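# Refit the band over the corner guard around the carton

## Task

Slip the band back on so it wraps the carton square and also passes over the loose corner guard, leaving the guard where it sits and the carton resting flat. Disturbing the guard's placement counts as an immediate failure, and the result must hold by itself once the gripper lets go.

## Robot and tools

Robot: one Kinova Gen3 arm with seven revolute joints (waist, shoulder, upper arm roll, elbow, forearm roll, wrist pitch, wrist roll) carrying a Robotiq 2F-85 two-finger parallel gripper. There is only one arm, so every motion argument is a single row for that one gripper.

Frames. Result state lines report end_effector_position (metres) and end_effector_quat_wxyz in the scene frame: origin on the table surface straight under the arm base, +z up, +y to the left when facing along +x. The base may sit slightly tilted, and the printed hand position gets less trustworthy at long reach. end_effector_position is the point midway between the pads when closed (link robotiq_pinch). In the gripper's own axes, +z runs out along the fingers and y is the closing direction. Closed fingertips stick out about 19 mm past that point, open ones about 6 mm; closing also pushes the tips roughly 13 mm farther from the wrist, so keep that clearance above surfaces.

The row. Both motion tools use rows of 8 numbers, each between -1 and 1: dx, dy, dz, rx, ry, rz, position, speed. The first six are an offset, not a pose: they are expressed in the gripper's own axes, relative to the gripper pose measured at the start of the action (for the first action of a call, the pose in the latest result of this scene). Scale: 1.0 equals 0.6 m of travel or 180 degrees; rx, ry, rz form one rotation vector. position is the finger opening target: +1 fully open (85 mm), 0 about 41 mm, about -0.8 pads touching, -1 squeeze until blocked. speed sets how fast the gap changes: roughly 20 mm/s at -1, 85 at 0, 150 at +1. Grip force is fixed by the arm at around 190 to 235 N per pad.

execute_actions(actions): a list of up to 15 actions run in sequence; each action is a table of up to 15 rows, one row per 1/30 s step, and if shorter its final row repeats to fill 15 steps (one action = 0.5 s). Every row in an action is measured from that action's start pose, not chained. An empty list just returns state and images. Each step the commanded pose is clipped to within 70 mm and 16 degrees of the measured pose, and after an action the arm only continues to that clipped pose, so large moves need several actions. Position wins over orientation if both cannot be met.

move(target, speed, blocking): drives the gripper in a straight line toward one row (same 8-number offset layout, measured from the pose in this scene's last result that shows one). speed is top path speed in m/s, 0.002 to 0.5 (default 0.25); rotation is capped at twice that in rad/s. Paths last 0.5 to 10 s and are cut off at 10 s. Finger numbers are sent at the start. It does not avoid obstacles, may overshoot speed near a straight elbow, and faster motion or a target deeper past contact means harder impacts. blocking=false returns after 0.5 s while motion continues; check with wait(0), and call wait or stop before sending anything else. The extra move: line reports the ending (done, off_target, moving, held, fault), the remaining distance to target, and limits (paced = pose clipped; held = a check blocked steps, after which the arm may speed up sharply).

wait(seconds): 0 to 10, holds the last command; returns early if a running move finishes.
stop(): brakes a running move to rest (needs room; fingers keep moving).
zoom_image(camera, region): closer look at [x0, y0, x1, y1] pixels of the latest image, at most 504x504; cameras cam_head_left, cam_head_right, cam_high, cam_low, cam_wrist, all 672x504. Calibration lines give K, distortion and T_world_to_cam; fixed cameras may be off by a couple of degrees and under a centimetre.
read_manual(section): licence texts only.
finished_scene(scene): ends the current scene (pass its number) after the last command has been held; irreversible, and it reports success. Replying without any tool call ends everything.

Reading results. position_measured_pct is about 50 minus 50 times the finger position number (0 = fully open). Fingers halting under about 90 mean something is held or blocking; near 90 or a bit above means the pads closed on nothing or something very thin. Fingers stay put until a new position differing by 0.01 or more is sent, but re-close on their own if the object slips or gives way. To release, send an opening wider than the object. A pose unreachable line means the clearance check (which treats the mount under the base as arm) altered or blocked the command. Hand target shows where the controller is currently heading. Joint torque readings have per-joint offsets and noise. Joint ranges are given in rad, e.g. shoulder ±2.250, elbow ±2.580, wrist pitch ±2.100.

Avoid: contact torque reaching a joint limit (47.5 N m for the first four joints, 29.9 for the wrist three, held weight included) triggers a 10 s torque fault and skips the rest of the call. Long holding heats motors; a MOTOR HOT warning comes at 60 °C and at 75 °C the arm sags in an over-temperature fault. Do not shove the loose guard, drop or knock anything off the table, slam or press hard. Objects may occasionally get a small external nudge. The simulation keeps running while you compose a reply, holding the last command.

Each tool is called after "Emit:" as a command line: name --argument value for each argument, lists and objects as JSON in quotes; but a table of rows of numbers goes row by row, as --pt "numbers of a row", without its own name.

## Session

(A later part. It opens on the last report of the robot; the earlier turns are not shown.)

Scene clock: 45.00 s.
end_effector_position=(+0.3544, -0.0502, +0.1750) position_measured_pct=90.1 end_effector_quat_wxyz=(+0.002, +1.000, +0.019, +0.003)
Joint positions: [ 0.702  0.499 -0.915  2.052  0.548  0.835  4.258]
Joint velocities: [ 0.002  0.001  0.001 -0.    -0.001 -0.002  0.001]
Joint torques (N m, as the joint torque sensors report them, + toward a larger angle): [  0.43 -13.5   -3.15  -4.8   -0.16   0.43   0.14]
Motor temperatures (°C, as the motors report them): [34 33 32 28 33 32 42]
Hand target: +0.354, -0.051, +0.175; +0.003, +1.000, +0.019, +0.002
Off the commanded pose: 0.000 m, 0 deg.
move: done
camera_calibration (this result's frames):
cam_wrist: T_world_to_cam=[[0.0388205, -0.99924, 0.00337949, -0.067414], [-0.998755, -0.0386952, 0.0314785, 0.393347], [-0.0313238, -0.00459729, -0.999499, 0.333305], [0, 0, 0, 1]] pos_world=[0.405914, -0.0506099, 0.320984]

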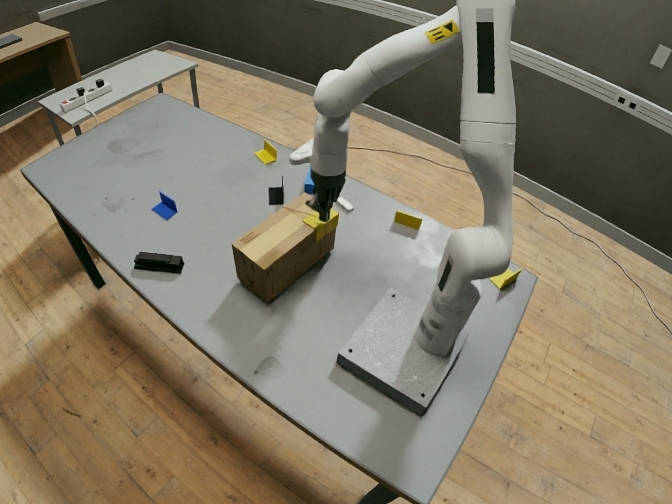

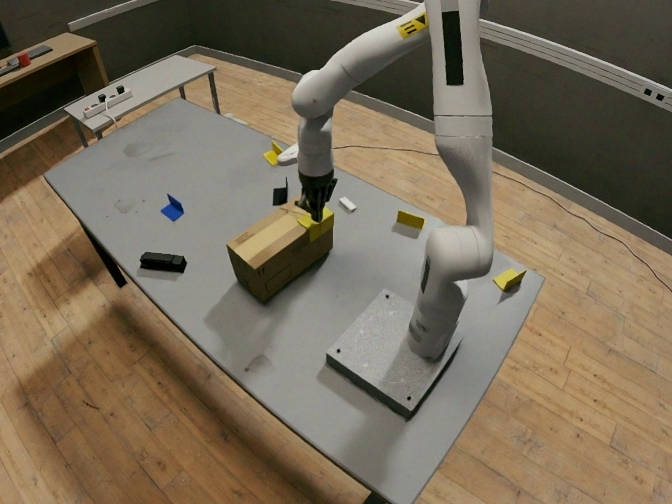

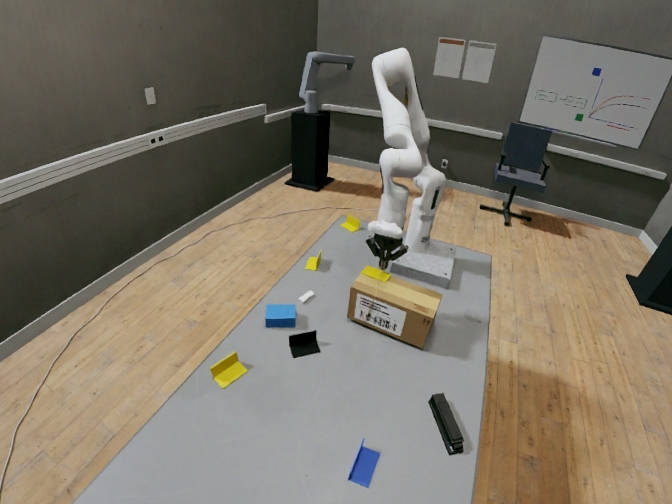

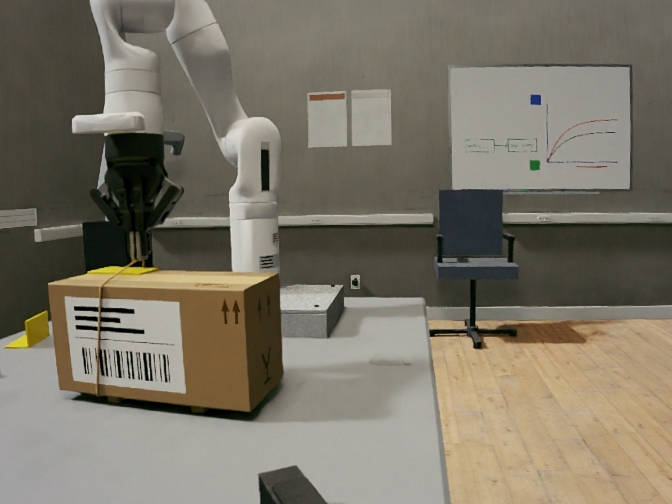

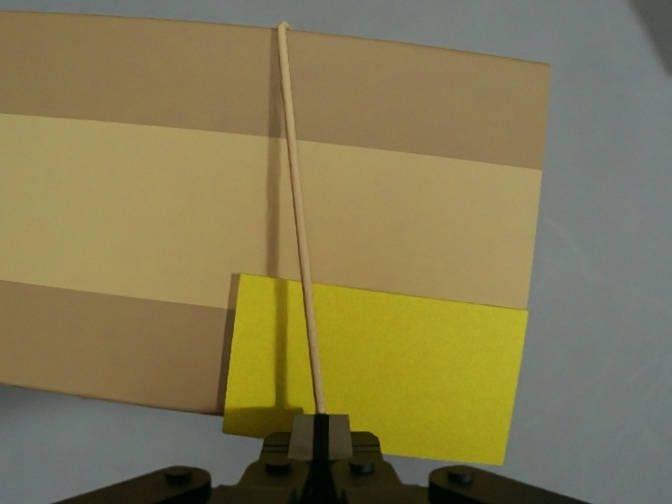

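Emit:
move --target '[-0.005,0.036,0,0,0,-0.02,-0.83,-1]' --speed 0.03

Emit:
zoom_image --camera "cam_head_left" --region '[260,185,350,280]'

Emit:
zoom_image --camera "cam_low" --region '[30,240,300,430]'

Scene clock: 50.23 s.
end_effector_position=(+0.3530, -0.0714, +0.1751) position_measured_pct=90.1 end_effector_quat_wxyz=(+0.002, +0.999, +0.051, +0.003)
Joint positions: [ 0.772  0.509 -0.932  2.047  0.561  0.842  4.37 ]
Joint velocities: [ 0.003 -0.     0.003 -0.003 -0.001 -0.     0.003]
Joint torques (N m, as the joint torque sensors report them, + toward a larger angle): [  0.14 -13.56  -3.21  -4.64  -0.02   0.76   0.08]
Motor temperatures (°C, as the motors report them): [34 33 32 28 33 32 42]
Hand target: +0.352, -0.072, +0.175; +0.002, +0.999, +0.051, +0.003
Off the commanded pose: 0.001 m, 0 deg.
move: done
camera_calibration (this result's frames):
cam_wrist: T_world_to_cam=[[0.102393, -0.994739, 0.0031943, -0.110599], [-0.9943, -0.102251, 0.030209, 0.38517], [-0.0297235, -0.00626928, -0.999538, 0.332581], [0, 0, 0, 1]] pos_world=[0.404185, -0.0685487, 0.321145]

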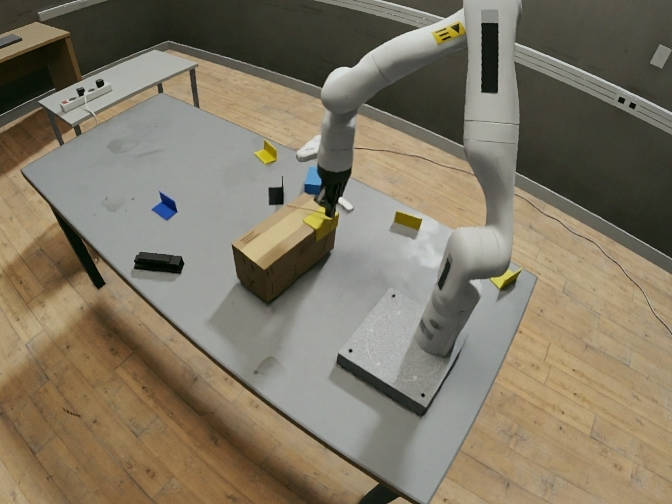

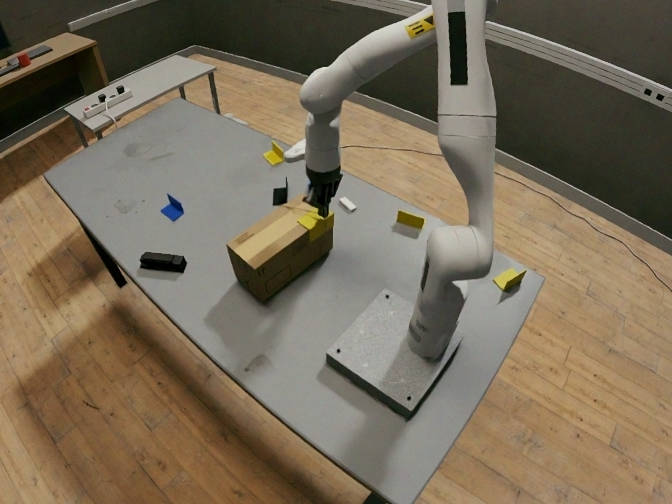

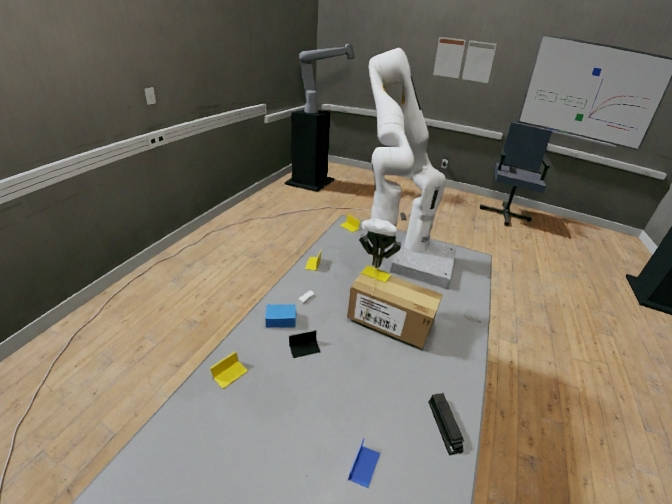

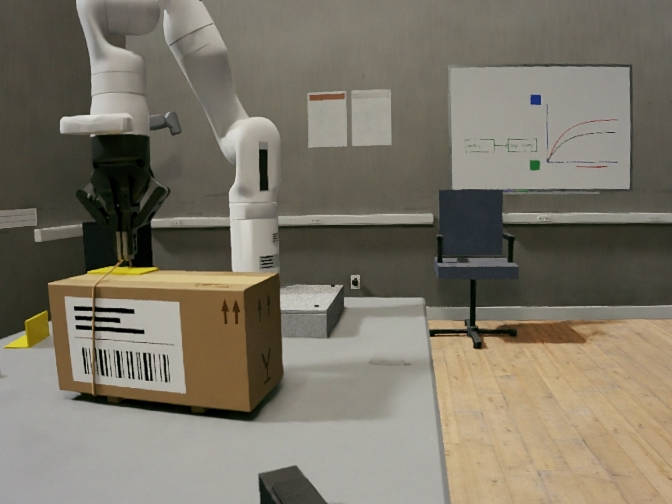

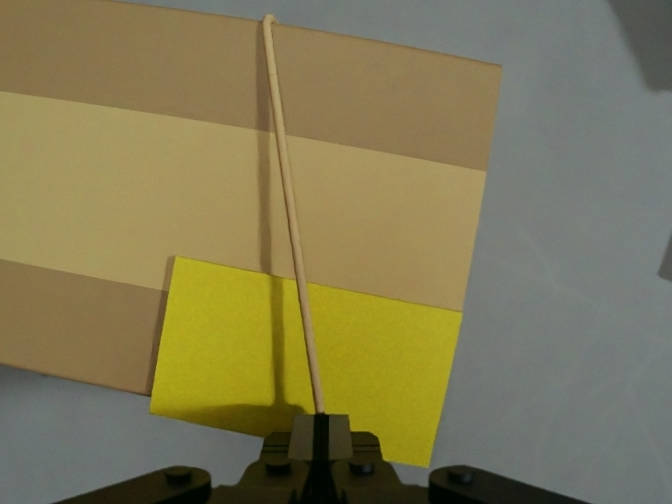

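Region (260, 185, 350, 280) of cam_head_left's 672x504 image, scaled by 5.305, with more detail than that image has; it fills the left 477 columns of this view, and the rest is white.

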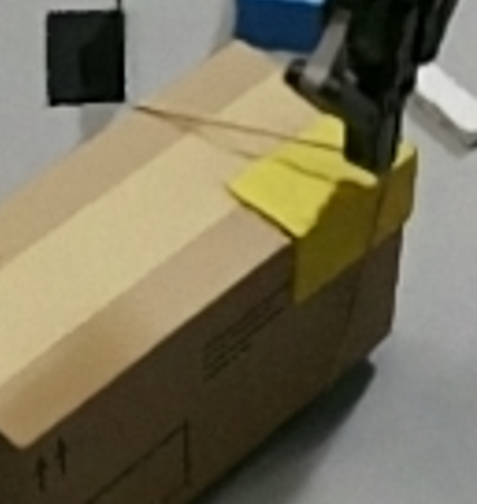

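Region (30, 240, 300, 430) of cam_low's 672x504 image, scaled by 1.867, with more detail than that image has; it fills the top 355 rows of this view, and the rest is white.

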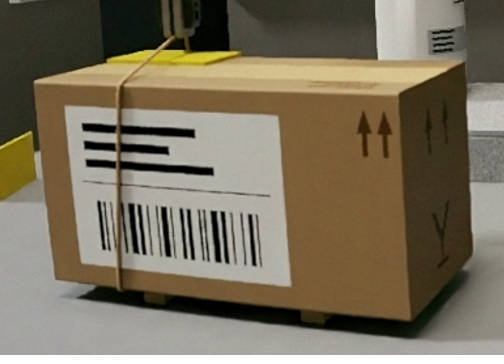

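Emit:
move --target '[0.0055,-0.029,0,0,-0.001,0.02,-0.83,-1]' --speed 0.03

Emit:
move --target '[0.0165,0.0022,0.016,0,0,0,-0.83,-1]' --speed 0.015

Scene clock: 54.90 s.
end_effector_position=(+0.3552, -0.0537, +0.1751) position_measured_pct=90.1 end_effector_quat_wxyz=(+0.002, +1.000, +0.020, +0.003)
Joint positions: [ 0.711  0.502 -0.914  2.048  0.548  0.837  4.27 ]
Joint velocities: [-0.002 -0.    -0.001  0.001  0.     0.    -0.002]
Joint torques (N m, as the joint torque sensors report them, + toward a larger angle): [ -0.04 -13.71  -3.7   -4.76   0.04   0.41  -0.03]
Motor temperatures (°C, as the motors report them): [34 33 32 28 33 32 42]
Hand target: +0.355, -0.054, +0.175; +0.002, +1.000, +0.020, +0.002
Off the commanded pose: 0.001 m, 0 deg.
move: done
camera_calibration (this result's frames):
cam_wrist: T_world_to_cam=[[0.0395421, -0.999215, 0.00221814, -0.0709693], [-0.998722, -0.0394525, 0.0315862, 0.393874], [-0.0314739, -0.00346429, -0.999499, 0.333563], [0, 0, 0, 1]] pos_world=[0.406675, -0.0542188, 0.321113]

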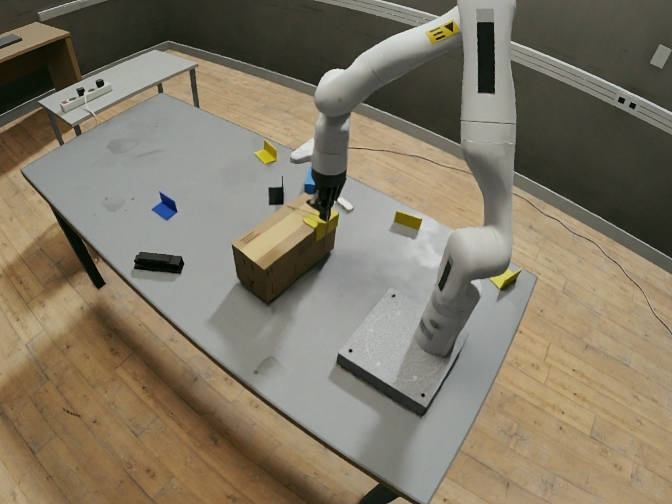

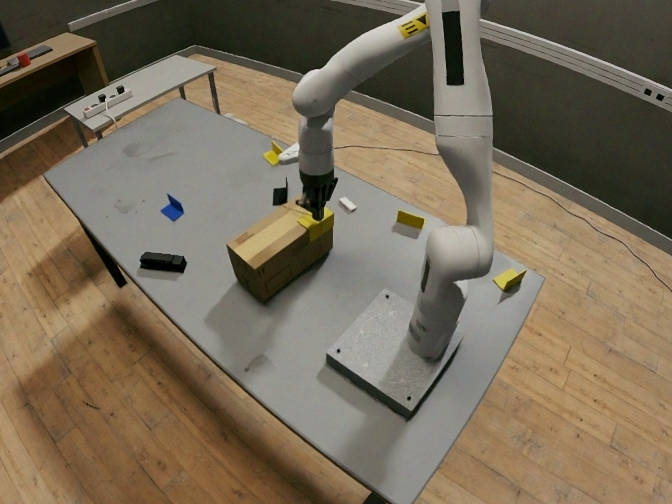

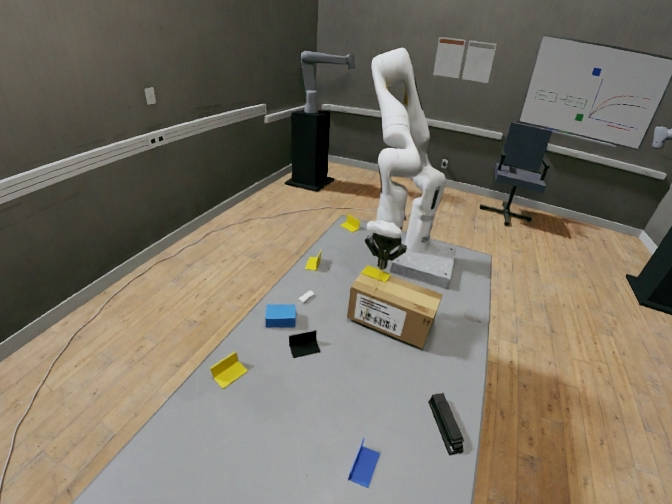

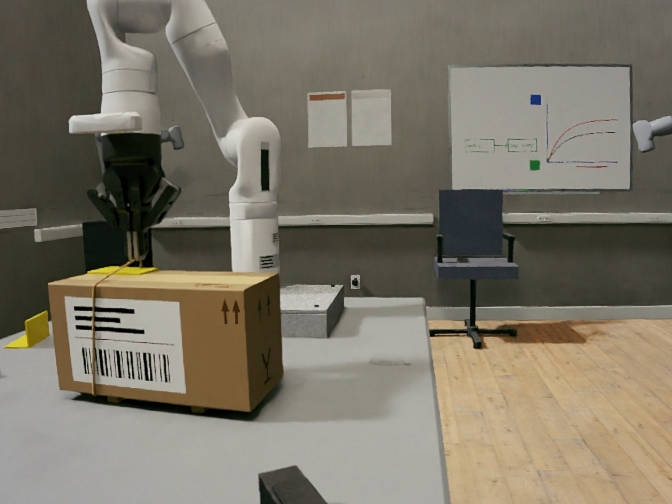

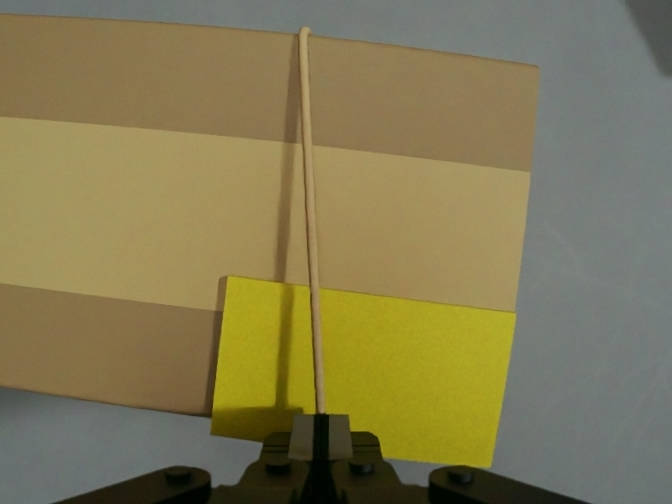

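Scene clock: 56.03 s.
end_effector_position=(+0.3652, -0.0547, +0.1656) position_measured_pct=90.1 end_effector_quat_wxyz=(+0.002, +1.000, +0.019, +0.003)
Joint positions: [ 0.682  0.536 -0.888  2.03   0.577  0.828  4.251]
Joint velocities: [-0.002  0.002 -0.    -0.001  0.    -0.001 -0.   ]
Joint torques (N m, as the joint torque sensors report them, + toward a larger angle): [  0.11 -14.26  -3.24  -4.96  -0.14  -0.03   0.13]
Motor temperatures (°C, as the motors report them): [34 33 32 28 33 32 42]
Hand target: +0.365, -0.055, +0.166; +0.002, +1.000, +0.019, +0.003
Off the commanded pose: 0.000 m, 0 deg.
move: done
camera_calibration (this result's frames):
cam_wrist: T_world_to_cam=[[0.0393962, -0.999221, 0.00214637, -0.0722592], [-0.998738, -0.03931, 0.0312718, 0.404248], [-0.031163, -0.00337565, -0.999509, 0.3243], [0, 0, 0, 1]] pos_world=[0.416691, -0.0552172, 0.311654]

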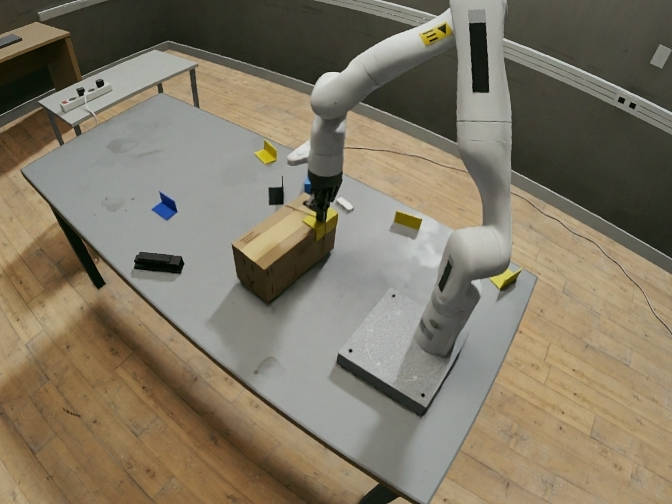

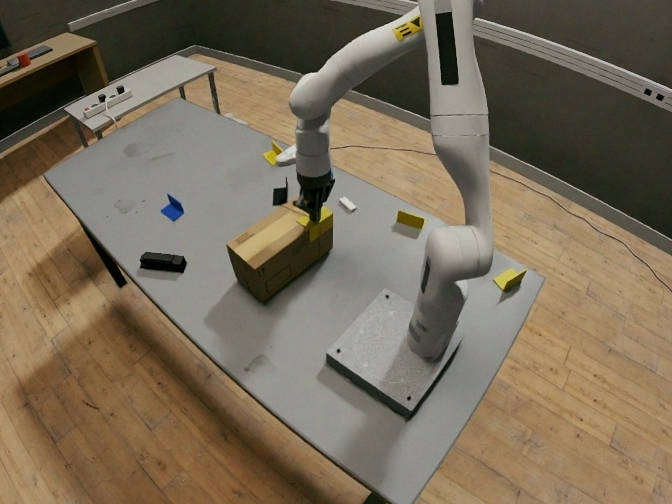

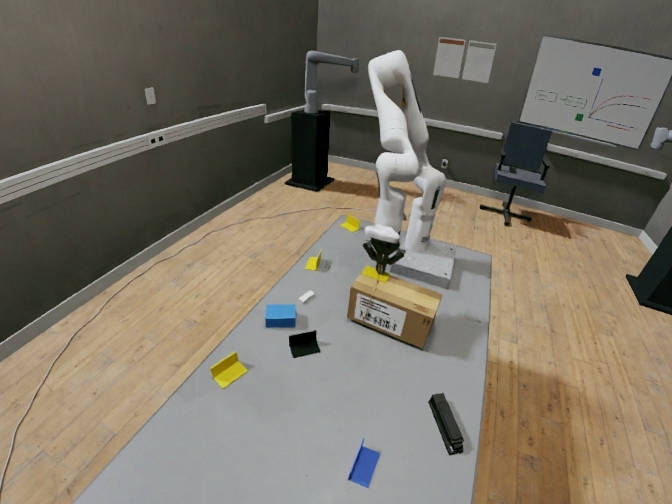

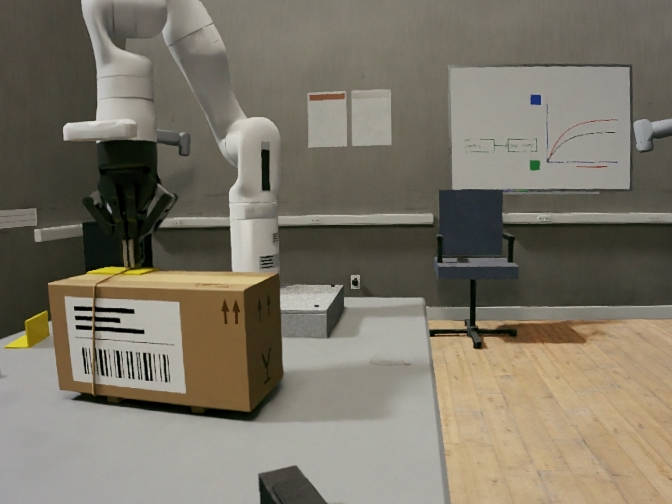

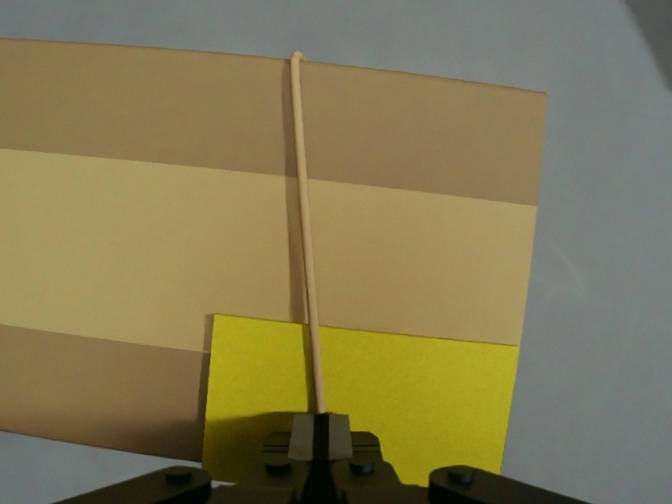

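Emit:
execute_actions --actions '[[[0,0,0,0,0,0,-0.6,-1]],[[0,0,-0.008,0,0,0,-0.6,-1],[0,0,-0.012,0,0,0,-0.6,-1],[0,0,-0.016,0,0,0,-0.6,-1]]]'

Emit:
move --target '[0.156,-0.0075,0.004,0,-0.001,0,-0.6,-1]' --speed 0.12

Emit:
zoom_image --camera "cam_head_left" --region '[260,185,350,280]'

Scene clock: 60.23 s.
end_effector_position=(+0.3652, -0.0545, +0.1752) position_measured_pct=80.2 end_effector_quat_wxyz=(+0.002, +1.000, +0.020, +0.003)
Joint positions: [ 0.697  0.519 -0.906  2.018  0.553  0.853  4.272]
Joint velocities: [ 0.001 -0.001 -0.001  0.     0.     0.001  0.   ]
Joint torques (N m, as the joint torque sensors report them, + toward a larger angle): [  0.12 -14.02  -3.33  -5.52   0.05  -0.09   0.12]
Motor temperatures (°C, as the motors report them): [34 33 32 28 33 32 42]
Hand target: +0.365, -0.055, +0.175; +0.002, +1.000, +0.019, +0.003
Off the commanded pose: 0.000 m, 0 deg.
camera_calibration (this result's frames):
cam_wrist: T_world_to_cam=[[0.03957, -0.999215, 0.00202345, -0.072204], [-0.998726, -0.039487, 0.0314179, 0.403833], [-0.0313133, -0.00326408, -0.999504, 0.333912], [0, 0, 0, 1]] pos_world=[0.416631, -0.0551112, 0.321205]

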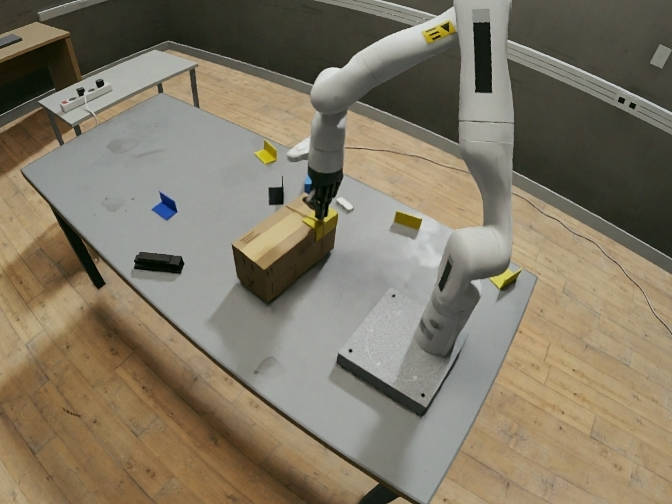

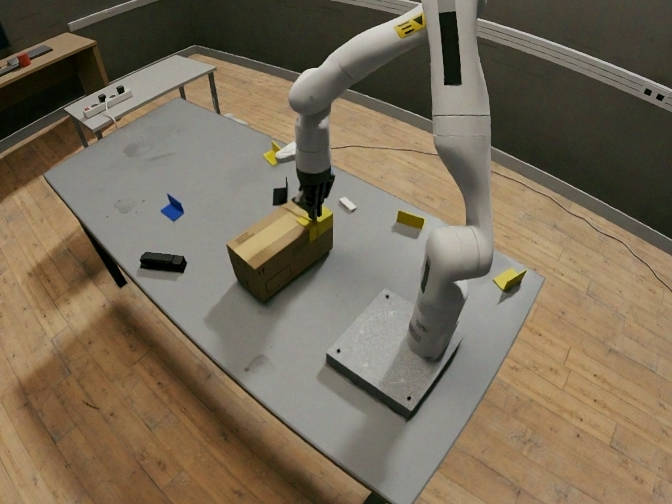

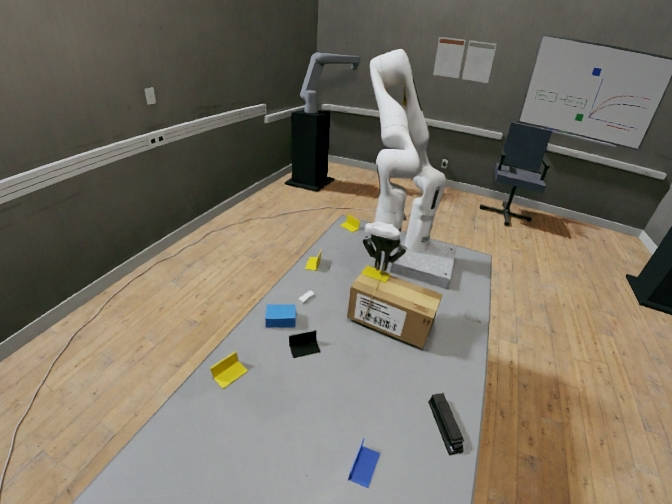

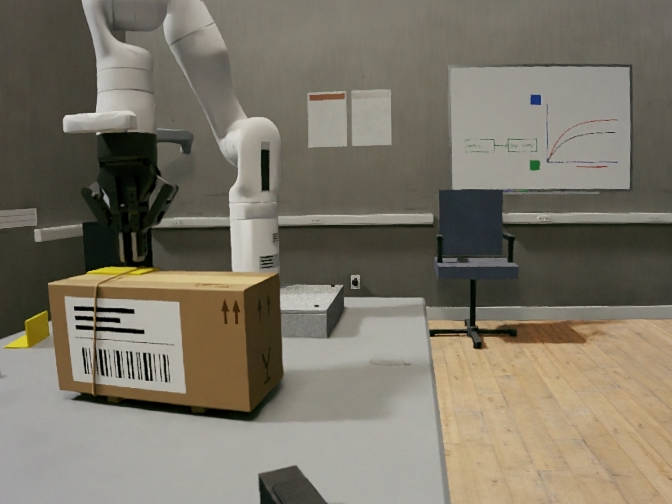

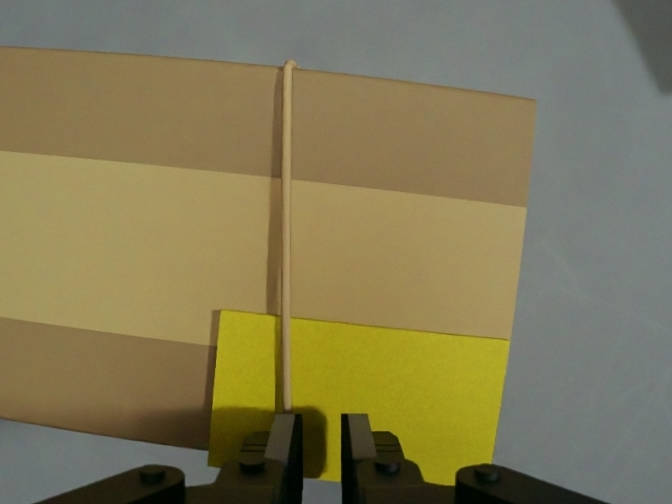

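Scene clock: 61.37 s.
end_effector_position=(+0.4586, -0.0471, +0.1737) position_measured_pct=80.2 end_effector_quat_wxyz=(+0.002, +1.000, +0.019, +0.002)
Joint positions: [ 0.541  0.682 -0.843  1.716  0.598  1.009  4.271]
Joint velocities: [-0.007  0.007 -0.001 -0.001  0.001  0.002 -0.   ]
Joint torques (N m, as the joint torque sensors report them, + toward a larger angle): [  0.15 -17.76  -4.35  -5.92  -0.09  -0.06   0.15]
Motor temperatures (°C, as the motors report them): [34 33 32 28 33 32 42]
Hand target: +0.459, -0.047, +0.173; +0.001, +1.000, +0.019, +0.001
Off the commanded pose: 0.001 m, 0 deg.
move: done
camera_calibration (this result's frames):
cam_wrist: T_world_to_cam=[[0.0383872, -0.999261, 0.00215858, -0.0679307], [-0.998699, -0.0382929, 0.0336804, 0.497127], [-0.0335729, -0.00344867, -0.99943, 0.336431], [0, 0, 0, 1]] pos_world=[0.510383, -0.0476838, 0.319643]

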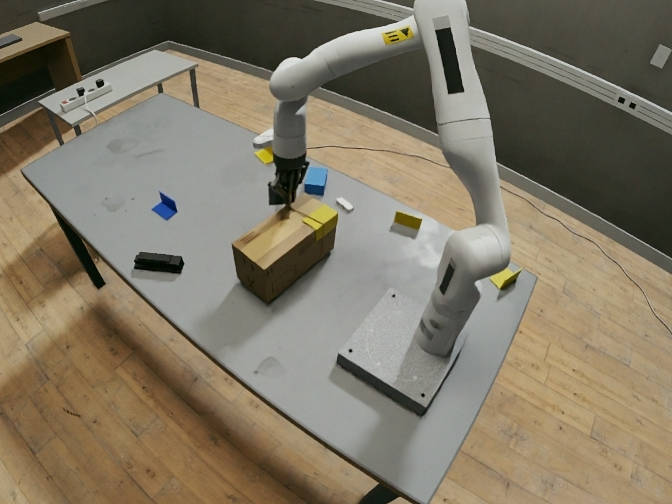

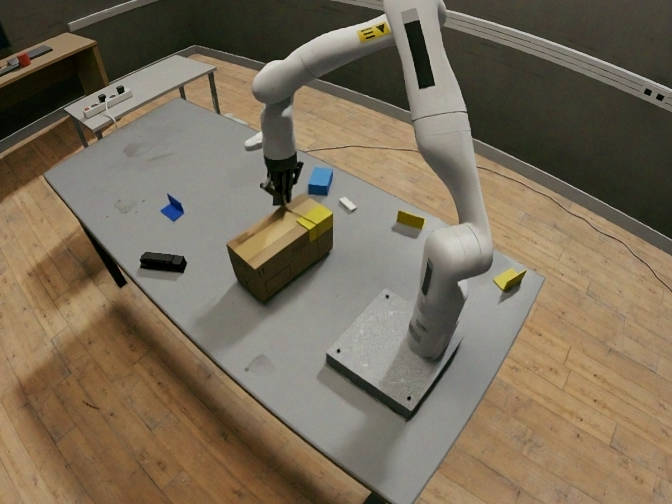

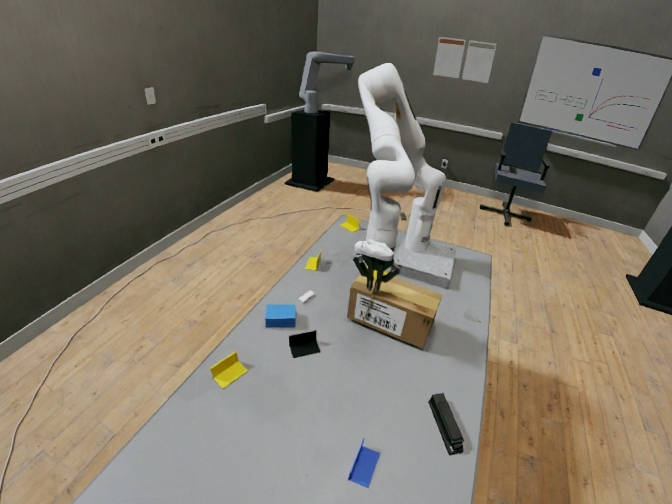

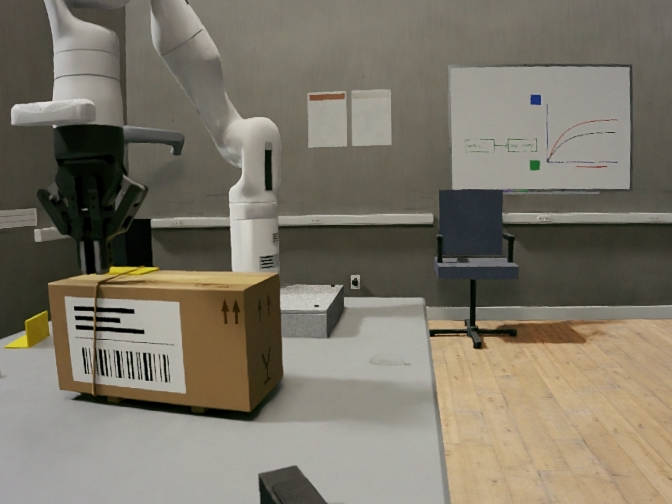

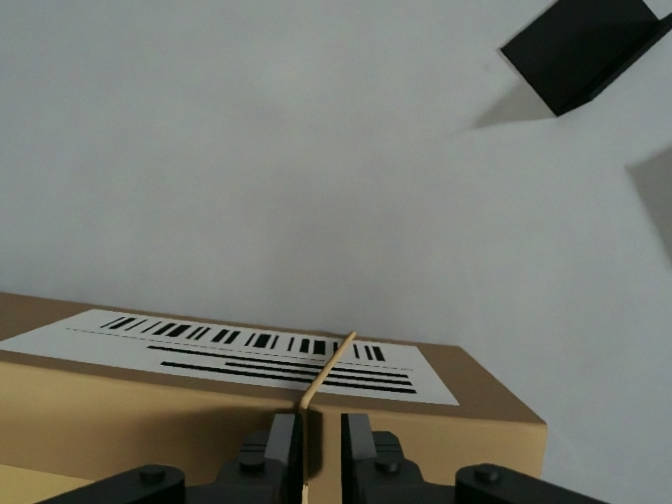

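Region (260, 185, 350, 280) of cam_head_left's 672x504 image, scaled by 5.305, with more detail than that image has; it fills the left 477 columns of this view, and the rest is white.

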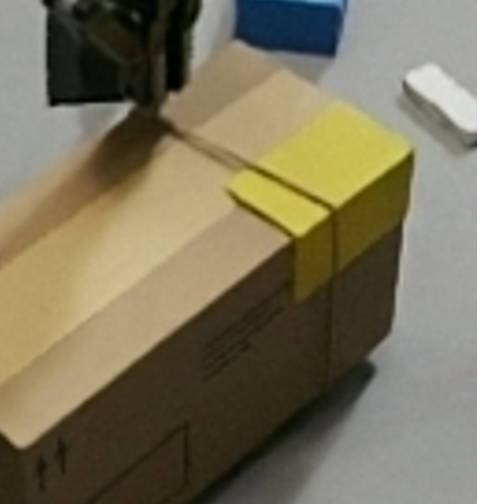

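Emit:
move --target '[0.002,-0.0075,0.003,0,0,0.011,-0.6,-1]' --speed 0.04

Emit:
move --target '[0,0,0.0175,0,0,0,-0.6,-1]' --speed 0.012

Scene clock: 65.10 s.
end_effector_position=(+0.4596, -0.0426, +0.1719) position_measured_pct=80.2 end_effector_quat_wxyz=(+0.002, +1.000, +0.002, +0.002)
Joint positions: [ 0.524  0.683 -0.832  1.717  0.595  1.002  4.231]
Joint velocities: [-0.002 -0.    -0.002 -0.001  0.    -0.001 -0.002]
Joint torques (N m, as the joint torque sensors report them, + toward a larger angle): [ -0.07 -17.93  -4.41  -5.74  -0.01  -0.06   0.02]
Motor temperatures (°C, as the motors report them): [34 33 32 28 33 32 42]
Hand target: +0.460, -0.043, +0.172; +0.002, +1.000, +0.002, +0.002
Off the commanded pose: 0.000 m, 0 deg.
move: done
camera_calibration (this result's frames):
cam_wrist: T_world_to_cam=[[0.00365694, -0.999991, 0.00199043, -0.0475607], [-0.99943, -0.00358809, 0.0335569, 0.500236], [-0.0335494, -0.00211201, -0.999435, 0.334727], [0, 0, 0, 1]] pos_world=[0.511355, -0.0450585, 0.317846]

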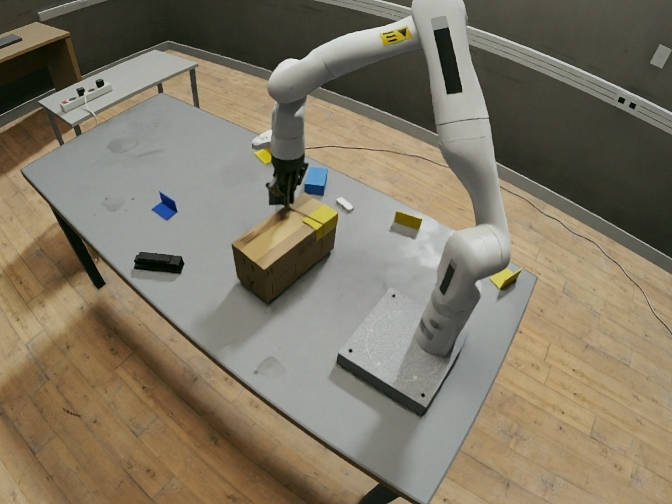

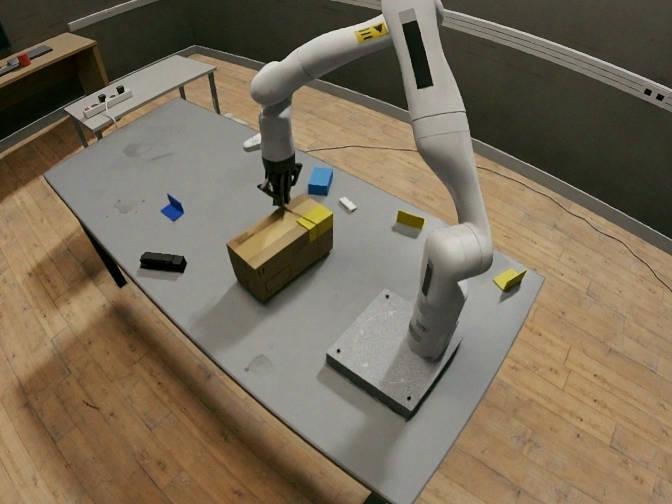

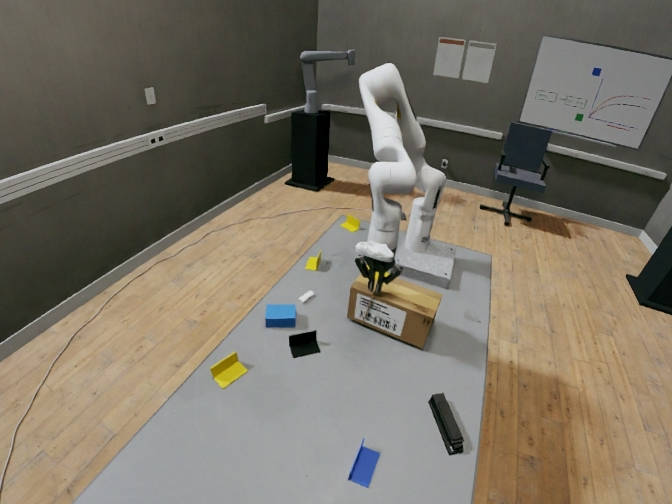

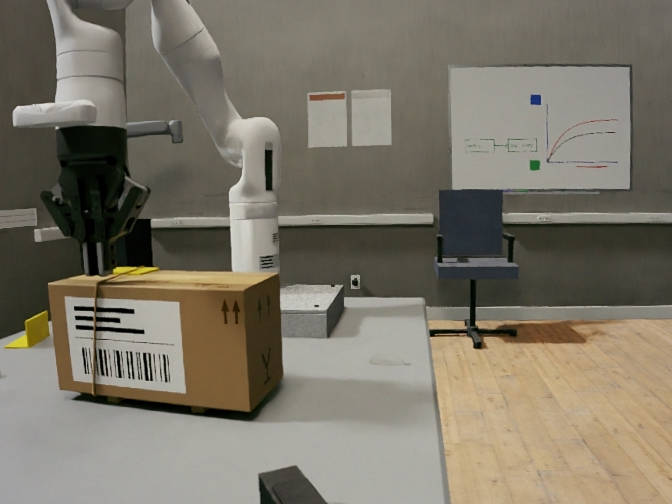

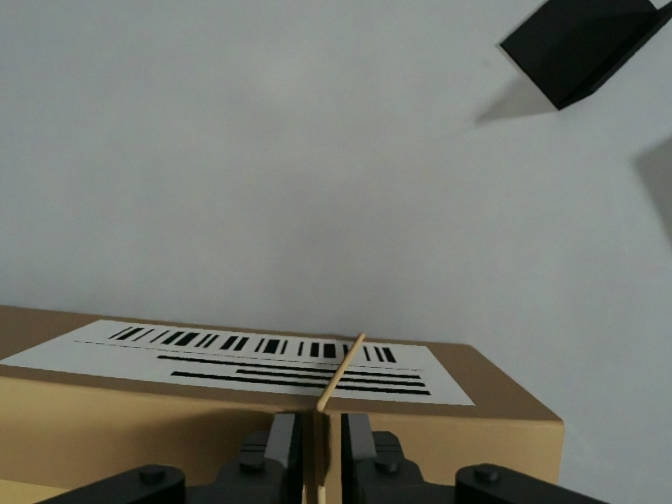

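Scene clock: 66.20 s.
end_effector_position=(+0.4597, -0.0426, +0.1626) position_measured_pct=80.2 end_effector_quat_wxyz=(+0.002, +1.000, +0.002, +0.002)
Joint positions: [ 0.517  0.696 -0.822  1.728  0.61   0.98   4.218]
Joint velocities: [ 0.    -0.001  0.001  0.002  0.001 -0.001 -0.   ]
Joint torques (N m, as the joint torque sensors report them, + toward a larger angle): [ -0.32 -16.05  -3.61  -5.58   0.14  -0.63   0.07]
Motor temperatures (°C, as the motors report them): [34 33 32 28 33 32 42]
Hand target: +0.460, -0.043, +0.161; +0.002, +1.000, +0.002, +0.002
Off the commanded pose: 0.001 m, 0 deg.
move: done
camera_calibration (this result's frames):
cam_wrist: T_world_to_cam=[[0.00365356, -0.999989, 0.0028999, -0.0476825], [-0.999468, -0.00355764, 0.0324213, 0.500882], [-0.0324106, -0.00301681, -0.99947, 0.324818], [0, 0, 0, 1]] pos_world=[0.511317, -0.0449201, 0.308545]

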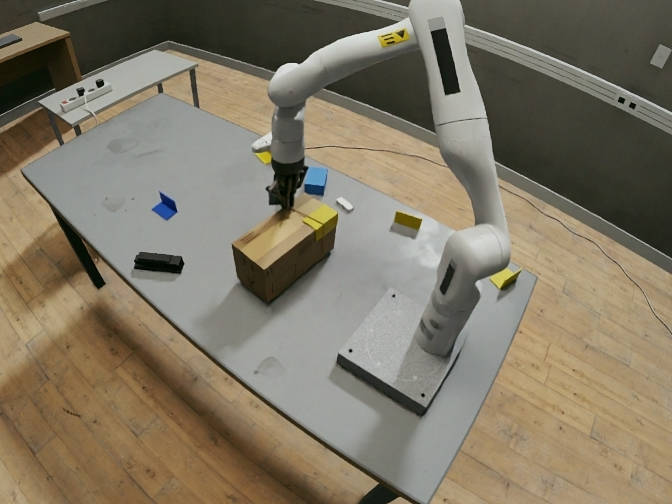

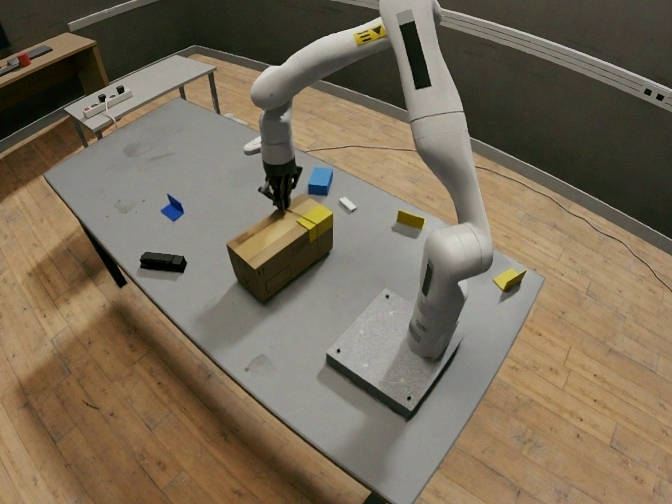

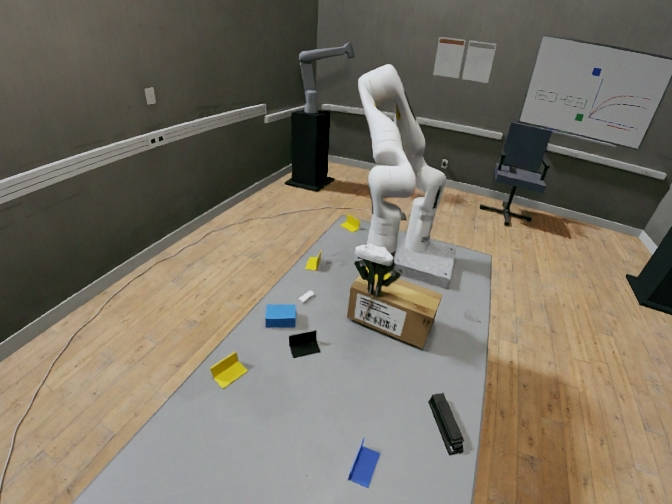

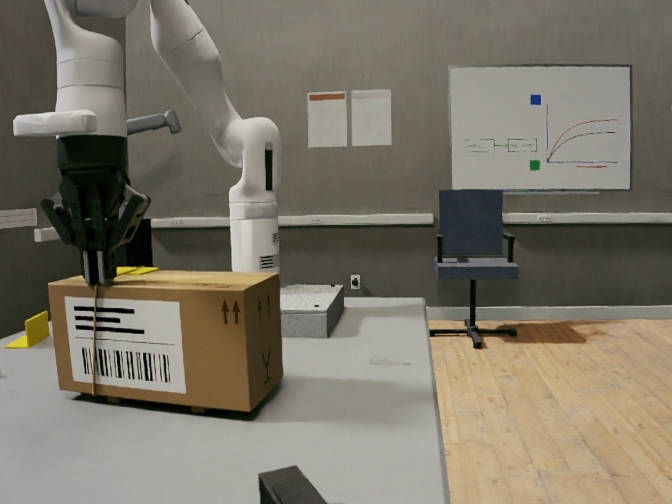

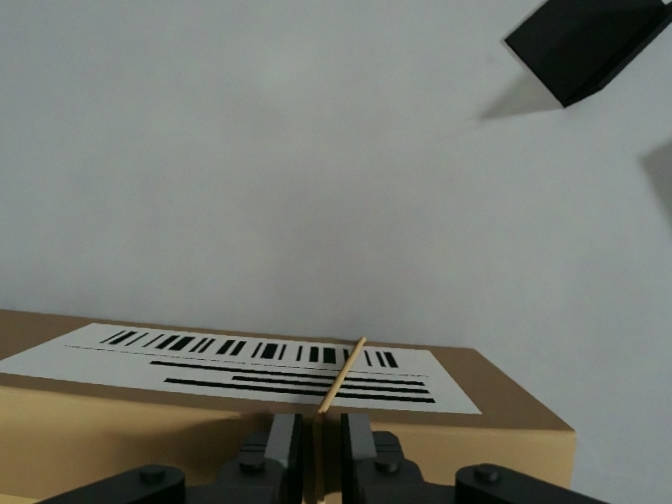

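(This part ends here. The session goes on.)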